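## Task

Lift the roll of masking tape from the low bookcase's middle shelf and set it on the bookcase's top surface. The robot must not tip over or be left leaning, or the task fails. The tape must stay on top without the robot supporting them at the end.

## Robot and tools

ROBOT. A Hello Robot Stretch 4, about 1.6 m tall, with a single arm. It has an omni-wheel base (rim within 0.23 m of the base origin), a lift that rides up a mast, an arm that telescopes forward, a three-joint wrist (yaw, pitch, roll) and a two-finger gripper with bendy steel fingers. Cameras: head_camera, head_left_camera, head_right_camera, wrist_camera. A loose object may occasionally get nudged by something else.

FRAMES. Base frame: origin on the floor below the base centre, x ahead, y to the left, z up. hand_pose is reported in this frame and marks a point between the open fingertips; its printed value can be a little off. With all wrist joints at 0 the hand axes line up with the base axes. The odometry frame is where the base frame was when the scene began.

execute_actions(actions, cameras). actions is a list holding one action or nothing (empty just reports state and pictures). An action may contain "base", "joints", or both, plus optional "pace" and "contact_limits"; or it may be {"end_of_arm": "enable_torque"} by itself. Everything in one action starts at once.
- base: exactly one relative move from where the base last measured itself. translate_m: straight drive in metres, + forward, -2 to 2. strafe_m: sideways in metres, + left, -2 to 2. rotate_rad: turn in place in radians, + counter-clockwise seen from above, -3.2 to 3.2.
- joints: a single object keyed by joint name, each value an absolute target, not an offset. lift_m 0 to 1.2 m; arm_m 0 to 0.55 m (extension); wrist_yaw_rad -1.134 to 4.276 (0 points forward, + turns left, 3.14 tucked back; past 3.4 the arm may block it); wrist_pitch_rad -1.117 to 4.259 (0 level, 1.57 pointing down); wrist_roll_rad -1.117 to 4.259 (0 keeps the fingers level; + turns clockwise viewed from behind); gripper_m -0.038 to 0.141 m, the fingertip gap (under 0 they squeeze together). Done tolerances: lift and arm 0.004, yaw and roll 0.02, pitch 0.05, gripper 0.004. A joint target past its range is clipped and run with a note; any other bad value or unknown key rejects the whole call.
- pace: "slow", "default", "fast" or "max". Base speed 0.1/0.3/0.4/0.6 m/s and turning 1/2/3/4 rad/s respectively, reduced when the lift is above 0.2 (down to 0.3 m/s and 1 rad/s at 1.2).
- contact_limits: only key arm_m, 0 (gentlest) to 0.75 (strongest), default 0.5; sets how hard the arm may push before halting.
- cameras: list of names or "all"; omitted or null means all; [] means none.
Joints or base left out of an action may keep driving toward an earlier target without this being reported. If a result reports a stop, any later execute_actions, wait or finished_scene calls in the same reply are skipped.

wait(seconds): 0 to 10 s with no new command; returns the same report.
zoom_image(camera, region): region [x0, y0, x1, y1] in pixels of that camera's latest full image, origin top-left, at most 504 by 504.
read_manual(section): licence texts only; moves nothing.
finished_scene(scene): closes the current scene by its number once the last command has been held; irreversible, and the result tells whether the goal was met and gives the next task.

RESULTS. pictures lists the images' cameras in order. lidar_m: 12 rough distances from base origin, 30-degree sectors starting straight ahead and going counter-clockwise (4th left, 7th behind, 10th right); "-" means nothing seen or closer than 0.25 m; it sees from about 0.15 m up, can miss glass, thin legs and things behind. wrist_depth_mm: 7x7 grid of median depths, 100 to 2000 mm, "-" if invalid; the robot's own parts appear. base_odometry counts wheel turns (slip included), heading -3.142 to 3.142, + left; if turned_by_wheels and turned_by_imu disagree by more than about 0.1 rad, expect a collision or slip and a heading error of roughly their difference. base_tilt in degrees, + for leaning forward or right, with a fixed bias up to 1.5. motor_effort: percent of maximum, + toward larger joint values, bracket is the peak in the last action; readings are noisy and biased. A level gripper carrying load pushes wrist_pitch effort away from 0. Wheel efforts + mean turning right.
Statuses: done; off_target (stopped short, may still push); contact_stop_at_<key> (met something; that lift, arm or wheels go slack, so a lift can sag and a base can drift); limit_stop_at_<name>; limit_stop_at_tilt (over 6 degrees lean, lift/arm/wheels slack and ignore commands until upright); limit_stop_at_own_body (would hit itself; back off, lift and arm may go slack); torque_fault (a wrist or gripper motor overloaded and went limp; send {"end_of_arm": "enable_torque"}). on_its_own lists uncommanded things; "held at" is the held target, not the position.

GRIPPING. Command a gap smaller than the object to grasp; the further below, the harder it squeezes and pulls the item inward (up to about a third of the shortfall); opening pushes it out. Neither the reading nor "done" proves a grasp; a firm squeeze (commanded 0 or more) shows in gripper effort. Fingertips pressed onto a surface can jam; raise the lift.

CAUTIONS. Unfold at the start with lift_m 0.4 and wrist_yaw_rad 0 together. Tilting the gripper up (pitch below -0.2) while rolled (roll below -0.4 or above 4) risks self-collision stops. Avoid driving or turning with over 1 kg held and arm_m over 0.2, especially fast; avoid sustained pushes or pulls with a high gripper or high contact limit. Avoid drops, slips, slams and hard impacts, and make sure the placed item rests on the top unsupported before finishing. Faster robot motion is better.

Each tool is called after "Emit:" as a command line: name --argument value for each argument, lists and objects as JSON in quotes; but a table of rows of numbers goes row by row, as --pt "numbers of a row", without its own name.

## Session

Emit:
execute_actions --actions '[]'

Scene clock: 0.00 s.
base_odometry: x=+0.000 y=+0.000 heading=+0.000 (m, m, rad; odometry frame)
turned_by_wheels: +0.000 (rad since the last result)
turned_by_imu: +0.000 (rad since the last result)
base_tilt: forward=+0.1 right=+0.4 (deg)
lidar_m: 0.66 0.67 1.32 2.22 2.68 3.52 3.87 1.41 0.97 0.85 0.91 0.70
base_status: not commanded
joint_positions: lift_m=+0.145 arm_m=+0.002 wrist_yaw_rad=+3.118 wrist_pitch_rad=+0.000 wrist_roll_rad=+0.003 gripper_m=+0.057
joint_status: not commanded
motor_effort: lift_m=+17 arm_m=+0 wrist_yaw_rad=-1 wrist_pitch_rad=-7 wrist_roll_rad=-3 gripper_m=-3 wheel_0=+0 wheel_1=+0 wheel_2=+1 (%)
hand_pose: x=-0.1138 y=+0.0943 z=+0.3231 quat_wxyz=(+0.012, +0.000, +0.001, +1.000) (m; base frame)
wrist_depth_mm: - 137 - - - - - / - 126 239 - - - - / - 136 211 - - - - / 135 153 - - - - - / 1618 - - - - - - / 1025 1060 931 1098 201 1229 1336 / 732 732 809 - 809 820 878
pictures: head_camera, head_left_camera, head_right_camera, wrist_camera
Images, in order (width x height): head_camera 420x560, head_left_camera 420x672, head_right_camera 420x672, wrist_camera 616x392.

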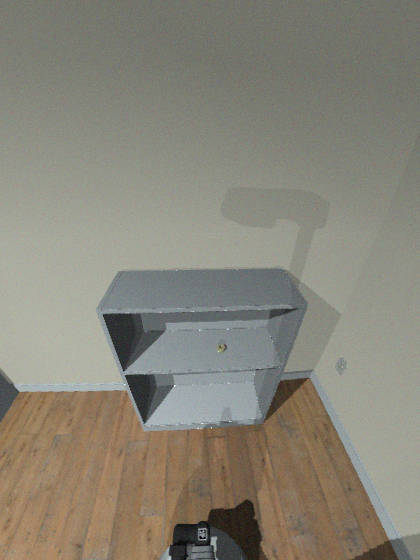

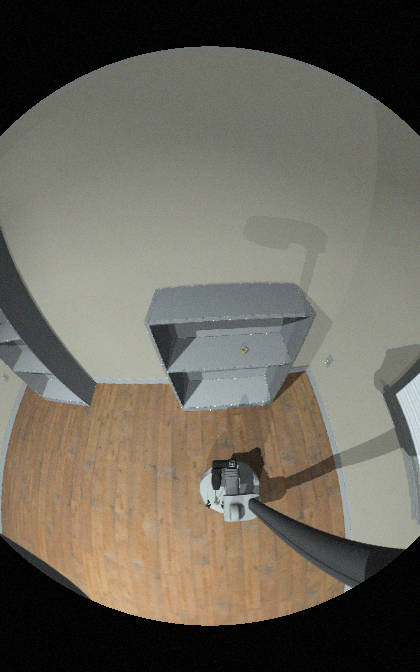

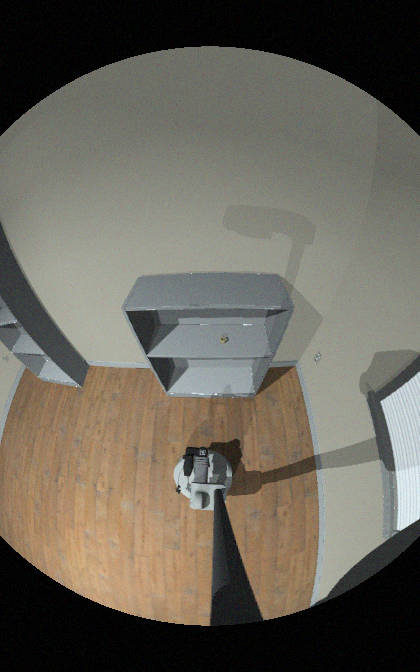

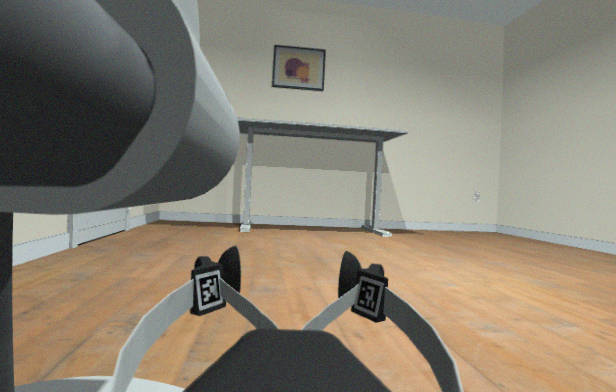

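Emit:
zoom_image --camera "head_camera" --region '[180, 320, 260, 380]'

Emit:
execute_actions --actions '[{"joints":{"lift_m":0.77,"wrist_yaw_rad":0,"gripper_m":0.1},"pace":"fast"}]' --cameras '[]'

Emit:
execute_actions --actions '[{"joints":{"arm_m":0.2,"wrist_pitch_rad":0.7},"pace":"fast"}]' --cameras '["wrist_camera","head_camera"]'

Region (180, 320, 260, 380) of head_camera's 420x560 image, scaled by 6.300, with more detail than that image has; it fills the top 378 rows of this view, and the rest is white.

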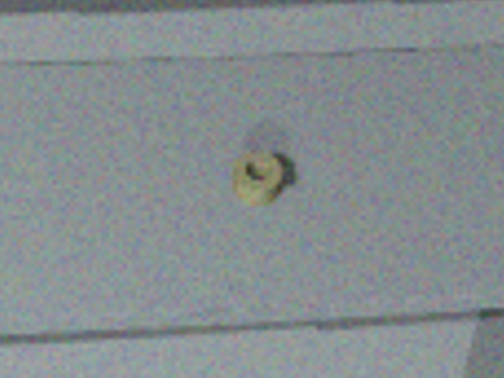

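Scene clock: 3.00 s.
base_odometry: x=+0.000 y=+0.000 heading=+0.000 (m, m, rad; odometry frame)
turned_by_wheels: +0.000 (rad since the last result)
turned_by_imu: +0.001 (rad since the last result)
base_tilt: forward=+0.1 right=+0.4 (deg)
lidar_m: 0.64 0.68 1.32 2.24 2.69 3.53 3.85 1.44 0.95 0.88 0.92 0.72
base_status: not commanded
joint_positions: lift_m=+0.770 arm_m=+0.002 wrist_yaw_rad=+0.000 wrist_pitch_rad=+0.000 wrist_roll_rad=+0.003 gripper_m=+0.100
joint_status: all done
motor_effort: lift_m=+19(18) arm_m=+0(0) wrist_yaw_rad=-2(7) wrist_pitch_rad=-7(8) wrist_roll_rad=-2(1) gripper_m=-2(3) wheel_0=+0(0) wheel_1=+0(0) wheel_2=+1(1) (%)
hand_pose: x=+0.4610 y=-0.0873 z=+0.9481 quat_wxyz=(+1.000, +0.001, +0.000, +0.000) (m; base frame)
wrist_depth_mm: 707 741 759 778 809 820 831 / 723 741 750 778 798 820 842 / 574 691 699 768 798 820 842 / 676 691 715 723 750 580 842 / 691 707 723 723 750 554 854 / 691 707 715 732 219 554 854 / 627 615 683 - 715 525 854
pictures: none
No camera images: the call's "cameras" was empty. Leave "cameras" out to get every camera's image.

Scene clock: 4.43 s.
base_odometry: x=+0.000 y=+0.000 heading=+0.000 (m, m, rad; odometry frame)
turned_by_wheels: +0.000 (rad since the last result)
turned_by_imu: +0.001 (rad since the last result)
base_tilt: forward=+0.1 right=+0.3 (deg)
lidar_m: 0.65 0.65 1.34 2.24 2.70 3.50 3.84 1.45 0.97 0.89 0.89 0.70
base_status: not commanded
joint_positions: lift_m=+0.770 arm_m=+0.199 wrist_yaw_rad=+0.000 wrist_pitch_rad=+0.702 wrist_roll_rad=+0.003 gripper_m=+0.100
joint_status: all done
motor_effort: lift_m=+19(19) arm_m=+8(8) wrist_yaw_rad=-2(2) wrist_pitch_rad=-5(7) wrist_roll_rad=-2(1) gripper_m=-2(2) wheel_0=+0(0) wheel_1=+0(0) wheel_2=+1(1) (%)
hand_pose: x=+0.5899 y=-0.0874 z=+0.7619 quat_wxyz=(+0.939, +0.001, +0.344, +0.000) (m; base frame)
wrist_depth_mm: 469 473 477 480 488 488 410 / 517 525 521 535 544 530 413 / 459 473 484 496 512 508 415 / 382 389 404 413 427 436 404 / 621 362 364 375 379 389 397 / 715 866 866 878 220 559 1008 / 699 820 842 - 866 788 976
pictures: head_camera, wrist_camera
Images, in order (width x height): head_camera 420x560, wrist_camera 616x392.

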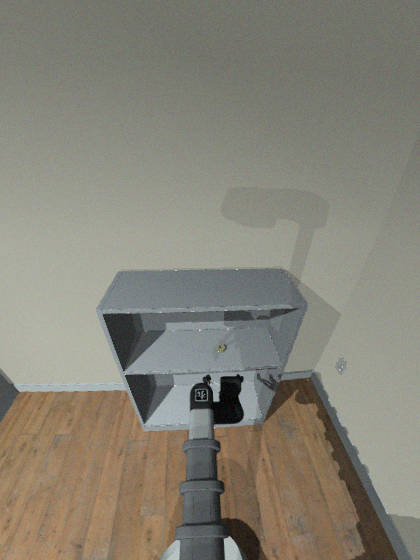

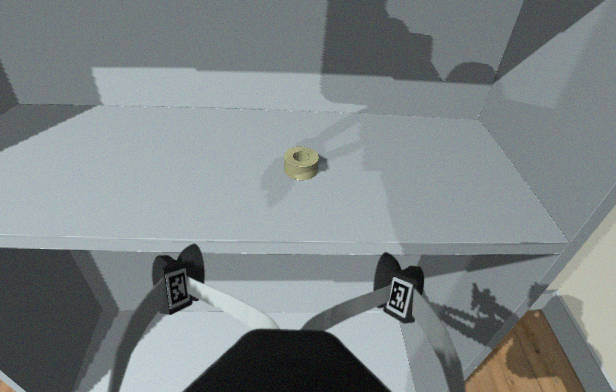

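Emit:
execute_actions --actions '[{"base":{"strafe_m":-0.01},"joints":{"arm_m":0.42,"lift_m":0.74},"contact_limits":{"arm_m":0.2}}]' --cameras '["wrist_camera","head_camera"]'

Scene clock: 6.43 s.
base_odometry: x=+0.000 y=-0.010 heading=+0.000 (m, m, rad; odometry frame)
turned_by_wheels: +0.000 (rad since the last result)
turned_by_imu: +0.001 (rad since the last result)
base_tilt: forward=+0.1 right=+0.3 (deg)
lidar_m: 0.66 0.68 1.33 2.24 2.65 3.49 3.87 1.42 0.94 0.87 0.90 0.72
base_status: done
joint_positions: lift_m=+0.740 arm_m=+0.419 wrist_yaw_rad=+0.000 wrist_pitch_rad=+0.702 wrist_roll_rad=+0.003 gripper_m=+0.100
joint_status: all done
motor_effort: lift_m=+15(18) arm_m=+8(5) wrist_yaw_rad=-2(2) wrist_pitch_rad=-4(4) wrist_roll_rad=-1(4) gripper_m=-2(1) wheel_0=+1(8) wheel_1=+1(8) wheel_2=+0(0) (%)
contact_limits: arm_m 0.2
hand_pose: x=+0.8099 y=-0.0874 z=+0.7322 quat_wxyz=(+0.939, +0.001, +0.344, +0.000) (m; base frame)
wrist_depth_mm: 260 266 270 271 277 277 277 / 289 293 297 301 303 306 309 / 322 329 332 336 342 345 345 / 342 347 357 364 370 377 377 / 291 298 307 312 320 325 330 / 255 252 253 256 220 282 286 / 228 229 238 - 249 247 251
pictures: head_camera, wrist_camera
Images, in order (width x height): head_camera 420x560, wrist_camera 616x392.

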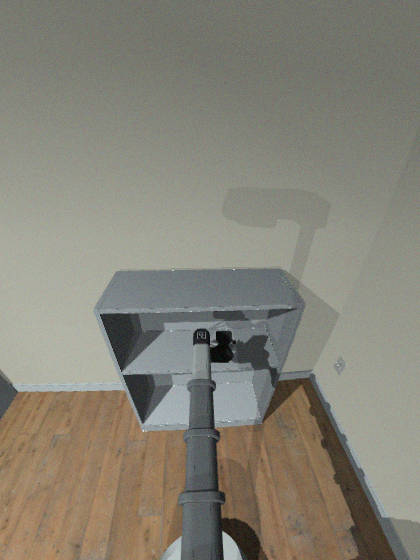

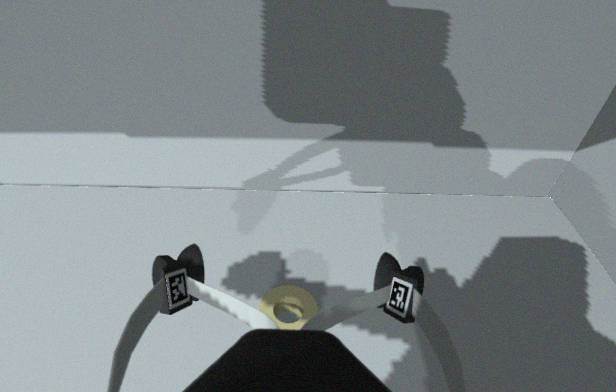

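Emit:
execute_actions --actions '[{"joints":{"lift_m":0.708,"gripper_m":0.065}}]' --cameras '["wrist_camera"]'

Scene clock: 7.87 s.
base_odometry: x=+0.000 y=-0.010 heading=+0.000 (m, m, rad; odometry frame)
turned_by_wheels: +0.000 (rad since the last result)
turned_by_imu: +0.001 (rad since the last result)
base_tilt: forward=+0.1 right=+0.4 (deg)
lidar_m: 0.65 0.69 1.35 2.26 2.67 3.50 3.86 1.40 0.95 0.86 0.92 0.70
base_status: not commanded
joint_positions: lift_m=+0.708 arm_m=+0.419 wrist_yaw_rad=+0.000 wrist_pitch_rad=+0.702 wrist_roll_rad=+0.003 gripper_m=+0.065
joint_status: all done
motor_effort: lift_m=+15(10) arm_m=+8(8) wrist_yaw_rad=-1(1) wrist_pitch_rad=-5(4) wrist_roll_rad=+0(3) gripper_m=-5(3) wheel_0=+1(1) wheel_1=+1(1) wheel_2=+0(0) (%)
hand_pose: x=+0.8099 y=-0.0874 z=+0.7002 quat_wxyz=(+0.939, +0.001, +0.344, +0.000) (m; base frame)
wrist_depth_mm: 262 266 268 271 277 278 277 / 287 293 297 300 304 307 309 / 325 327 332 340 340 345 347 / 296 304 309 317 324 336 343 / 252 259 265 271 277 283 287 / 222 224 213 218 206 242 245 / 198 200 207 - 212 215 219
pictures: wrist_camera
Images, in order (width x height): wrist_camera 616x392.

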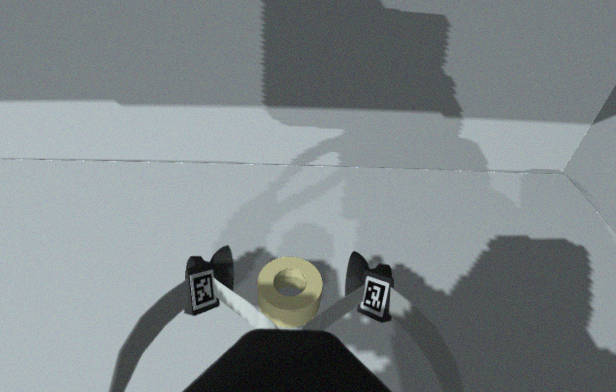

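Emit:
execute_actions --actions '[{"joints":{"lift_m":0.700,"arm_m":0.412}}]' --cameras '["wrist_camera"]'

Emit:
execute_actions --actions '[{"joints":{"gripper_m":0.01}}]' --cameras '["wrist_camera"]'

Scene clock: 8.67 s.
base_odometry: x=+0.000 y=-0.010 heading=+0.000 (m, m, rad; odometry frame)
turned_by_wheels: +0.000 (rad since the last result)
turned_by_imu: +0.000 (rad since the last result)
base_tilt: forward=+0.1 right=+0.4 (deg)
lidar_m: 0.65 0.68 1.33 2.24 2.67 3.51 3.86 1.40 0.96 0.87 0.90 0.70
base_status: not commanded
joint_positions: lift_m=+0.700 arm_m=+0.414 wrist_yaw_rad=+0.001 wrist_pitch_rad=+0.692 wrist_roll_rad=+0.003 gripper_m=+0.065
joint_status: all done
on_its_own: wrist_pitch_rad is at rest, and its effort (+24) is outside its rest range (-23 to +23)
motor_effort: lift_m=+12(14) arm_m=-9(8) wrist_yaw_rad=-4(4) wrist_pitch_rad=+24(24) wrist_roll_rad=-2(2) gripper_m=-3(3) wheel_0=+1(1) wheel_1=+0(1) wheel_2=+0(0) (%)
hand_pose: x=+0.8067 y=-0.0873 z=+0.6946 quat_wxyz=(+0.941, +0.001, +0.339, +0.000) (m; base frame)
wrist_depth_mm: 263 268 273 274 279 279 285 / 290 296 301 306 306 310 310 / 325 329 332 340 343 347 349 / 294 301 309 317 327 334 343 / 252 257 263 271 276 282 286 / 220 221 215 219 218 242 244 / 195 199 206 - 210 213 216
pictures: wrist_camera
Images, in order (width x height): wrist_camera 616x392.

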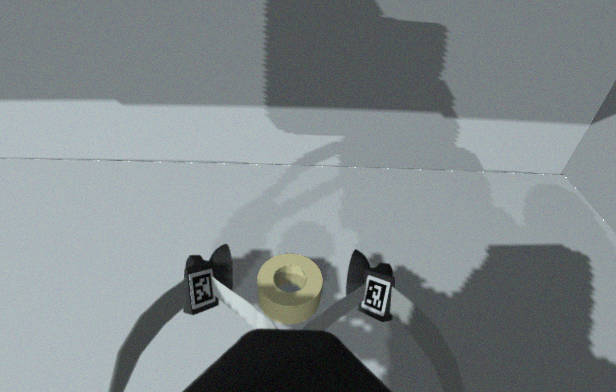

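Scene clock: 10.00 s.
base_odometry: x=+0.000 y=-0.010 heading=+0.000 (m, m, rad; odometry frame)
turned_by_wheels: +0.000 (rad since the last result)
turned_by_imu: +0.000 (rad since the last result)
base_tilt: forward=+0.0 right=+0.4 (deg)
lidar_m: 0.63 0.65 1.33 2.25 2.71 3.52 3.86 1.44 0.97 0.89 0.92 0.70
base_status: not commanded
joint_positions: lift_m=+0.700 arm_m=+0.413 wrist_yaw_rad=+0.001 wrist_pitch_rad=+0.699 wrist_roll_rad=+0.003 gripper_m=+0.010
joint_status: all done
motor_effort: lift_m=+14(14) arm_m=-8(9) wrist_yaw_rad=-3(3) wrist_pitch_rad=+4(24) wrist_roll_rad=-1(2) gripper_m=-17(16) wheel_0=+1(1) wheel_1=+1(1) wheel_2=+0(0) (%)
hand_pose: x=+0.8053 y=-0.0873 z=+0.6929 quat_wxyz=(+0.940, +0.001, +0.342, +0.000) (m; base frame)
wrist_depth_mm: 266 271 276 274 281 281 285 / 291 298 301 304 309 310 312 / 319 329 334 340 349 351 353 / 289 294 301 309 315 322 332 / 246 252 257 263 268 273 279 / 214 212 206 210 189 236 238 / 191 195 202 - 206 208 211
pictures: wrist_camera
Images, in order (width x height): wrist_camera 616x392.

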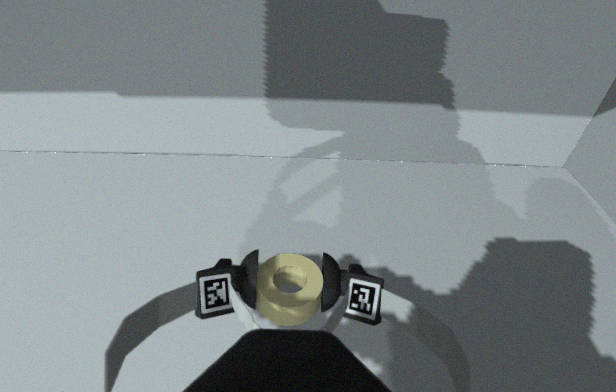

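Emit:
execute_actions --actions '[{"joints":{"lift_m":0.8,"arm_m":0.2},"pace":"fast"}]' --cameras '["wrist_camera"]'

Emit:
execute_actions --actions '[{"joints":{"lift_m":1.12},"pace":"fast"}]' --cameras '["wrist_camera"]'

Scene clock: 11.70 s.
base_odometry: x=+0.000 y=-0.010 heading=+0.000 (m, m, rad; odometry frame)
turned_by_wheels: +0.000 (rad since the last result)
turned_by_imu: +0.001 (rad since the last result)
base_tilt: forward=+0.0 right=+0.4 (deg)
lidar_m: 0.65 0.70 1.33 2.24 2.70 3.52 3.84 1.38 0.96 0.87 0.92 0.68
base_status: not commanded
joint_positions: lift_m=+0.800 arm_m=+0.201 wrist_yaw_rad=+0.000 wrist_pitch_rad=+0.702 wrist_roll_rad=+0.003 gripper_m=+0.010
joint_status: all done
motor_effort: lift_m=+19(21) arm_m=-8(10) wrist_yaw_rad=-1(3) wrist_pitch_rad=-4(6) wrist_roll_rad=-2(2) gripper_m=-18(17) wheel_0=+1(1) wheel_1=+1(1) wheel_2=+0(0) (%)
hand_pose: x=+0.5925 y=-0.0874 z=+0.7918 quat_wxyz=(+0.939, +0.001, +0.344, -0.001) (m; base frame)
wrist_depth_mm: 459 469 477 480 488 484 397 / 508 521 525 530 539 512 399 / 512 521 535 554 569 535 399 / 421 436 439 459 469 473 397 / 379 384 384 389 410 418 415 / 715 854 206 211 189 539 1025 / 715 854 891 - 878 991 991
pictures: wrist_camera
Images, in order (width x height): wrist_camera 616x392.

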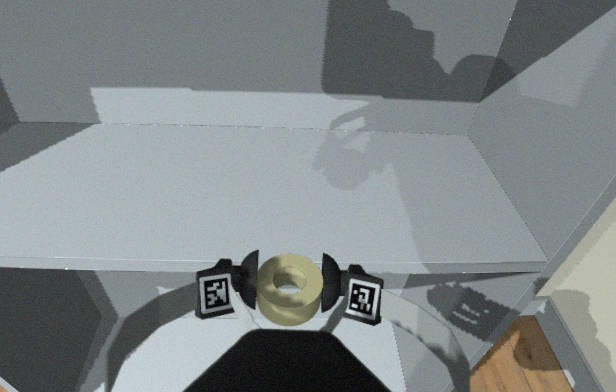

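Scene clock: 13.60 s.
base_odometry: x=+0.000 y=-0.010 heading=+0.000 (m, m, rad; odometry frame)
turned_by_wheels: +0.000 (rad since the last result)
turned_by_imu: +0.001 (rad since the last result)
base_tilt: forward=+0.0 right=+0.4 (deg)
lidar_m: 0.65 0.66 1.34 2.23 2.67 3.51 3.84 1.41 0.97 0.86 0.91 0.71
base_status: not commanded
joint_positions: lift_m=+1.120 arm_m=+0.201 wrist_yaw_rad=+0.000 wrist_pitch_rad=+0.702 wrist_roll_rad=+0.003 gripper_m=+0.010
joint_status: all done
motor_effort: lift_m=+19(22) arm_m=-8(7) wrist_yaw_rad=-1(1) wrist_pitch_rad=-6(5) wrist_roll_rad=-3(0) gripper_m=-19(17) wheel_0=+1(1) wheel_1=+1(1) wheel_2=+0(0) (%)
hand_pose: x=+0.5926 y=-0.0874 z=+1.1118 quat_wxyz=(+0.939, +0.001, +0.344, -0.001) (m; base frame)
wrist_depth_mm: 508 517 525 525 539 549 549 / 504 512 530 559 569 580 609 / 404 410 421 439 452 466 683 / 338 343 351 362 375 379 397 / 715 723 741 347 778 508 424 / 647 647 207 211 189 539 1042 / 591 603 621 - 627 1205 1025
pictures: wrist_camera
Images, in order (width x height): wrist_camera 616x392.

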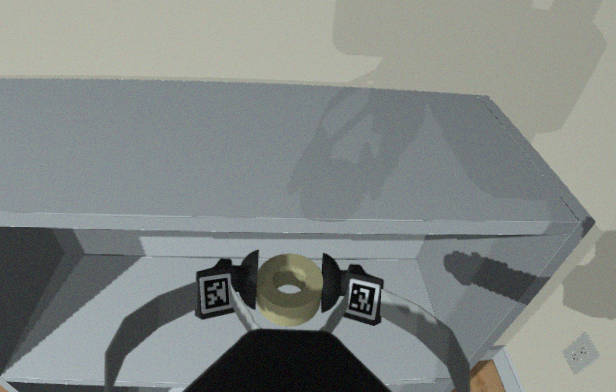

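Emit:
execute_actions --actions '[{"joints":{"lift_m":1.105,"arm_m":0.41},"pace":"fast","contact_limits":{"arm_m":0.2}}]' --cameras '[]'

Emit:
execute_actions --actions '[{"joints":{"lift_m":1.089}}]' --cameras '["wrist_camera"]'

Scene clock: 15.33 s.
base_odometry: x=+0.000 y=-0.010 heading=+0.000 (m, m, rad; odometry frame)
turned_by_wheels: +0.000 (rad since the last result)
turned_by_imu: +0.001 (rad since the last result)
base_tilt: forward=+0.0 right=+0.3 (deg)
lidar_m: 0.65 0.69 1.35 2.24 2.67 3.53 3.86 1.43 0.98 0.87 0.92 0.70
base_status: not commanded
joint_positions: lift_m=+1.105 arm_m=+0.409 wrist_yaw_rad=+0.000 wrist_pitch_rad=+0.702 wrist_roll_rad=+0.003 gripper_m=+0.010
joint_status: all done
motor_effort: lift_m=+15(16) arm_m=+8(9) wrist_yaw_rad=-2(0) wrist_pitch_rad=-5(6) wrist_roll_rad=-2(2) gripper_m=-18(18) wheel_0=+1(1) wheel_1=+0(1) wheel_2=+0(0) (%)
contact_limits: arm_m 0.2
hand_pose: x=+0.7999 y=-0.0874 z=+1.0972 quat_wxyz=(+0.939, +0.001, +0.344, +0.000) (m; base frame)
wrist_depth_mm: 315 320 327 330 338 340 342 / 349 359 362 368 370 379 377 / 379 392 394 404 407 421 433 / 314 320 329 338 343 355 364 / 270 273 281 289 294 300 303 / 236 232 206 212 190 259 264 / 210 212 220 - 225 226 231
pictures: none
No camera images: the call's "cameras" was empty. Leave "cameras" out to get every camera's image.

Scene clock: 16.07 s.
base_odometry: x=+0.000 y=-0.010 heading=+0.000 (m, m, rad; odometry frame)
turned_by_wheels: +0.000 (rad since the last result)
turned_by_imu: +0.000 (rad since the last result)
base_tilt: forward=+0.0 right=+0.4 (deg)
lidar_m: 0.64 0.66 1.34 2.24 2.69 3.52 3.84 1.44 0.96 0.88 0.91 0.72
base_status: not commanded
joint_positions: lift_m=+1.089 arm_m=+0.409 wrist_yaw_rad=+0.000 wrist_pitch_rad=+0.702 wrist_roll_rad=+0.003 gripper_m=+0.010
joint_status: all done
motor_effort: lift_m=+15(17) arm_m=+8(8) wrist_yaw_rad=-2(2) wrist_pitch_rad=-6(5) wrist_roll_rad=+0(3) gripper_m=-19(19) wheel_0=+1(1) wheel_1=+0(1) wheel_2=+0(0) (%)
hand_pose: x=+0.7999 y=-0.0874 z=+1.0812 quat_wxyz=(+0.939, +0.001, +0.344, +0.000) (m; base frame)
wrist_depth_mm: 317 322 330 329 336 342 342 / 347 355 359 368 370 377 379 / 347 377 387 392 399 410 418 / 293 297 307 314 320 329 338 / 250 254 260 266 272 279 281 / 219 216 206 211 190 240 242 / 195 197 205 - 209 211 215
pictures: wrist_camera
Images, in order (width x height): wrist_camera 616x392.

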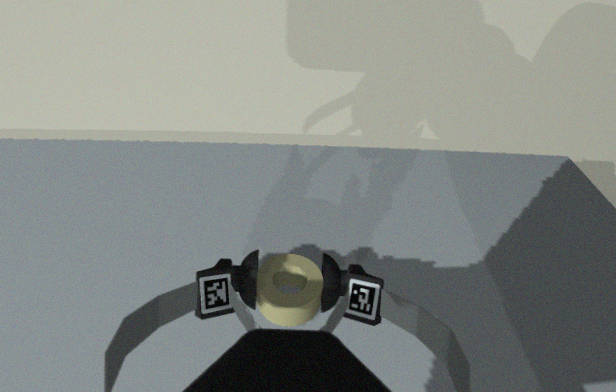

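Emit:
execute_actions --actions '[{"joints":{"gripper_m":0.07}}]' --cameras '[]'

Emit:
execute_actions --actions '[{"joints":{"lift_m":1.105},"pace":"fast"}]' --cameras '["wrist_camera"]'

Scene clock: 17.60 s.
base_odometry: x=+0.000 y=-0.010 heading=+0.000 (m, m, rad; odometry frame)
turned_by_wheels: +0.000 (rad since the last result)
turned_by_imu: +0.001 (rad since the last result)
base_tilt: forward=+0.0 right=+0.4 (deg)
lidar_m: 0.64 0.67 1.31 2.23 2.68 3.51 3.85 1.39 0.96 0.88 0.93 0.70
base_status: not commanded
joint_positions: lift_m=+1.089 arm_m=+0.409 wrist_yaw_rad=+0.000 wrist_pitch_rad=+0.699 wrist_roll_rad=+0.003 gripper_m=+0.070
joint_status: all done
motor_effort: lift_m=+15(15) arm_m=+8(8) wrist_yaw_rad=-3(1) wrist_pitch_rad=+3(5) wrist_roll_rad=-2(1) gripper_m=-2(17) wheel_0=+1(1) wheel_1=+0(1) wheel_2=+0(0) (%)
hand_pose: x=+0.8004 y=-0.0874 z=+1.0818 quat_wxyz=(+0.940, +0.001, +0.342, +0.000) (m; base frame)
wrist_depth_mm: 315 322 327 330 332 340 342 / 345 353 362 366 370 373 377 / 370 377 384 392 402 413 415 / 293 301 310 320 329 332 342 / 252 257 263 271 274 282 286 / 221 222 216 220 218 244 246 / 197 200 207 - 211 215 217
pictures: none
No camera images: the call's "cameras" was empty. Leave "cameras" out to get every camera's image.

Scene clock: 18.23 s.
base_odometry: x=+0.000 y=-0.010 heading=+0.000 (m, m, rad; odometry frame)
turned_by_wheels: +0.000 (rad since the last result)
turned_by_imu: +0.000 (rad since the last result)
base_tilt: forward=+0.1 right=+0.4 (deg)
lidar_m: 0.64 0.67 1.31 2.24 2.71 3.51 3.83 1.42 0.96 0.88 0.92 0.72
base_status: not commanded
joint_positions: lift_m=+1.105 arm_m=+0.409 wrist_yaw_rad=+0.000 wrist_pitch_rad=+0.702 wrist_roll_rad=+0.003 gripper_m=+0.070
joint_status: all done
motor_effort: lift_m=+19(20) arm_m=+8(8) wrist_yaw_rad=-1(2) wrist_pitch_rad=-5(5) wrist_roll_rad=+0(2) gripper_m=-3(2) wheel_0=+1(1) wheel_1=+0(1) wheel_2=+0(0) (%)
hand_pose: x=+0.7999 y=-0.0874 z=+1.0969 quat_wxyz=(+0.939, +0.001, +0.344, +0.000) (m; base frame)
wrist_depth_mm: 317 322 329 329 338 342 343 / 349 353 364 368 373 377 377 / 382 389 397 399 407 427 433 / 312 324 327 336 345 353 364 / 268 274 279 287 294 300 304 / 236 237 231 232 217 260 262 / 210 213 220 - 224 228 230
pictures: wrist_camera
Images, in order (width x height): wrist_camera 616x392.

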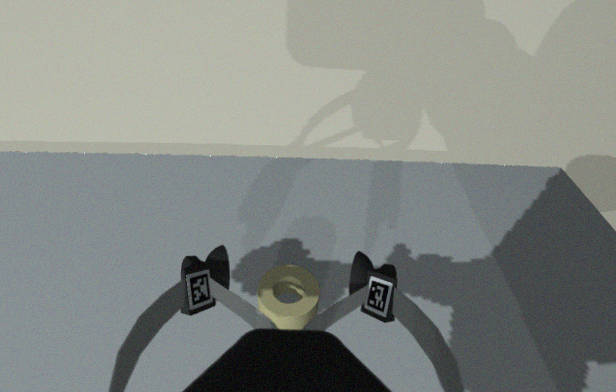

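Emit:
finished_scene --scene 2

The scene is finished: the task was done.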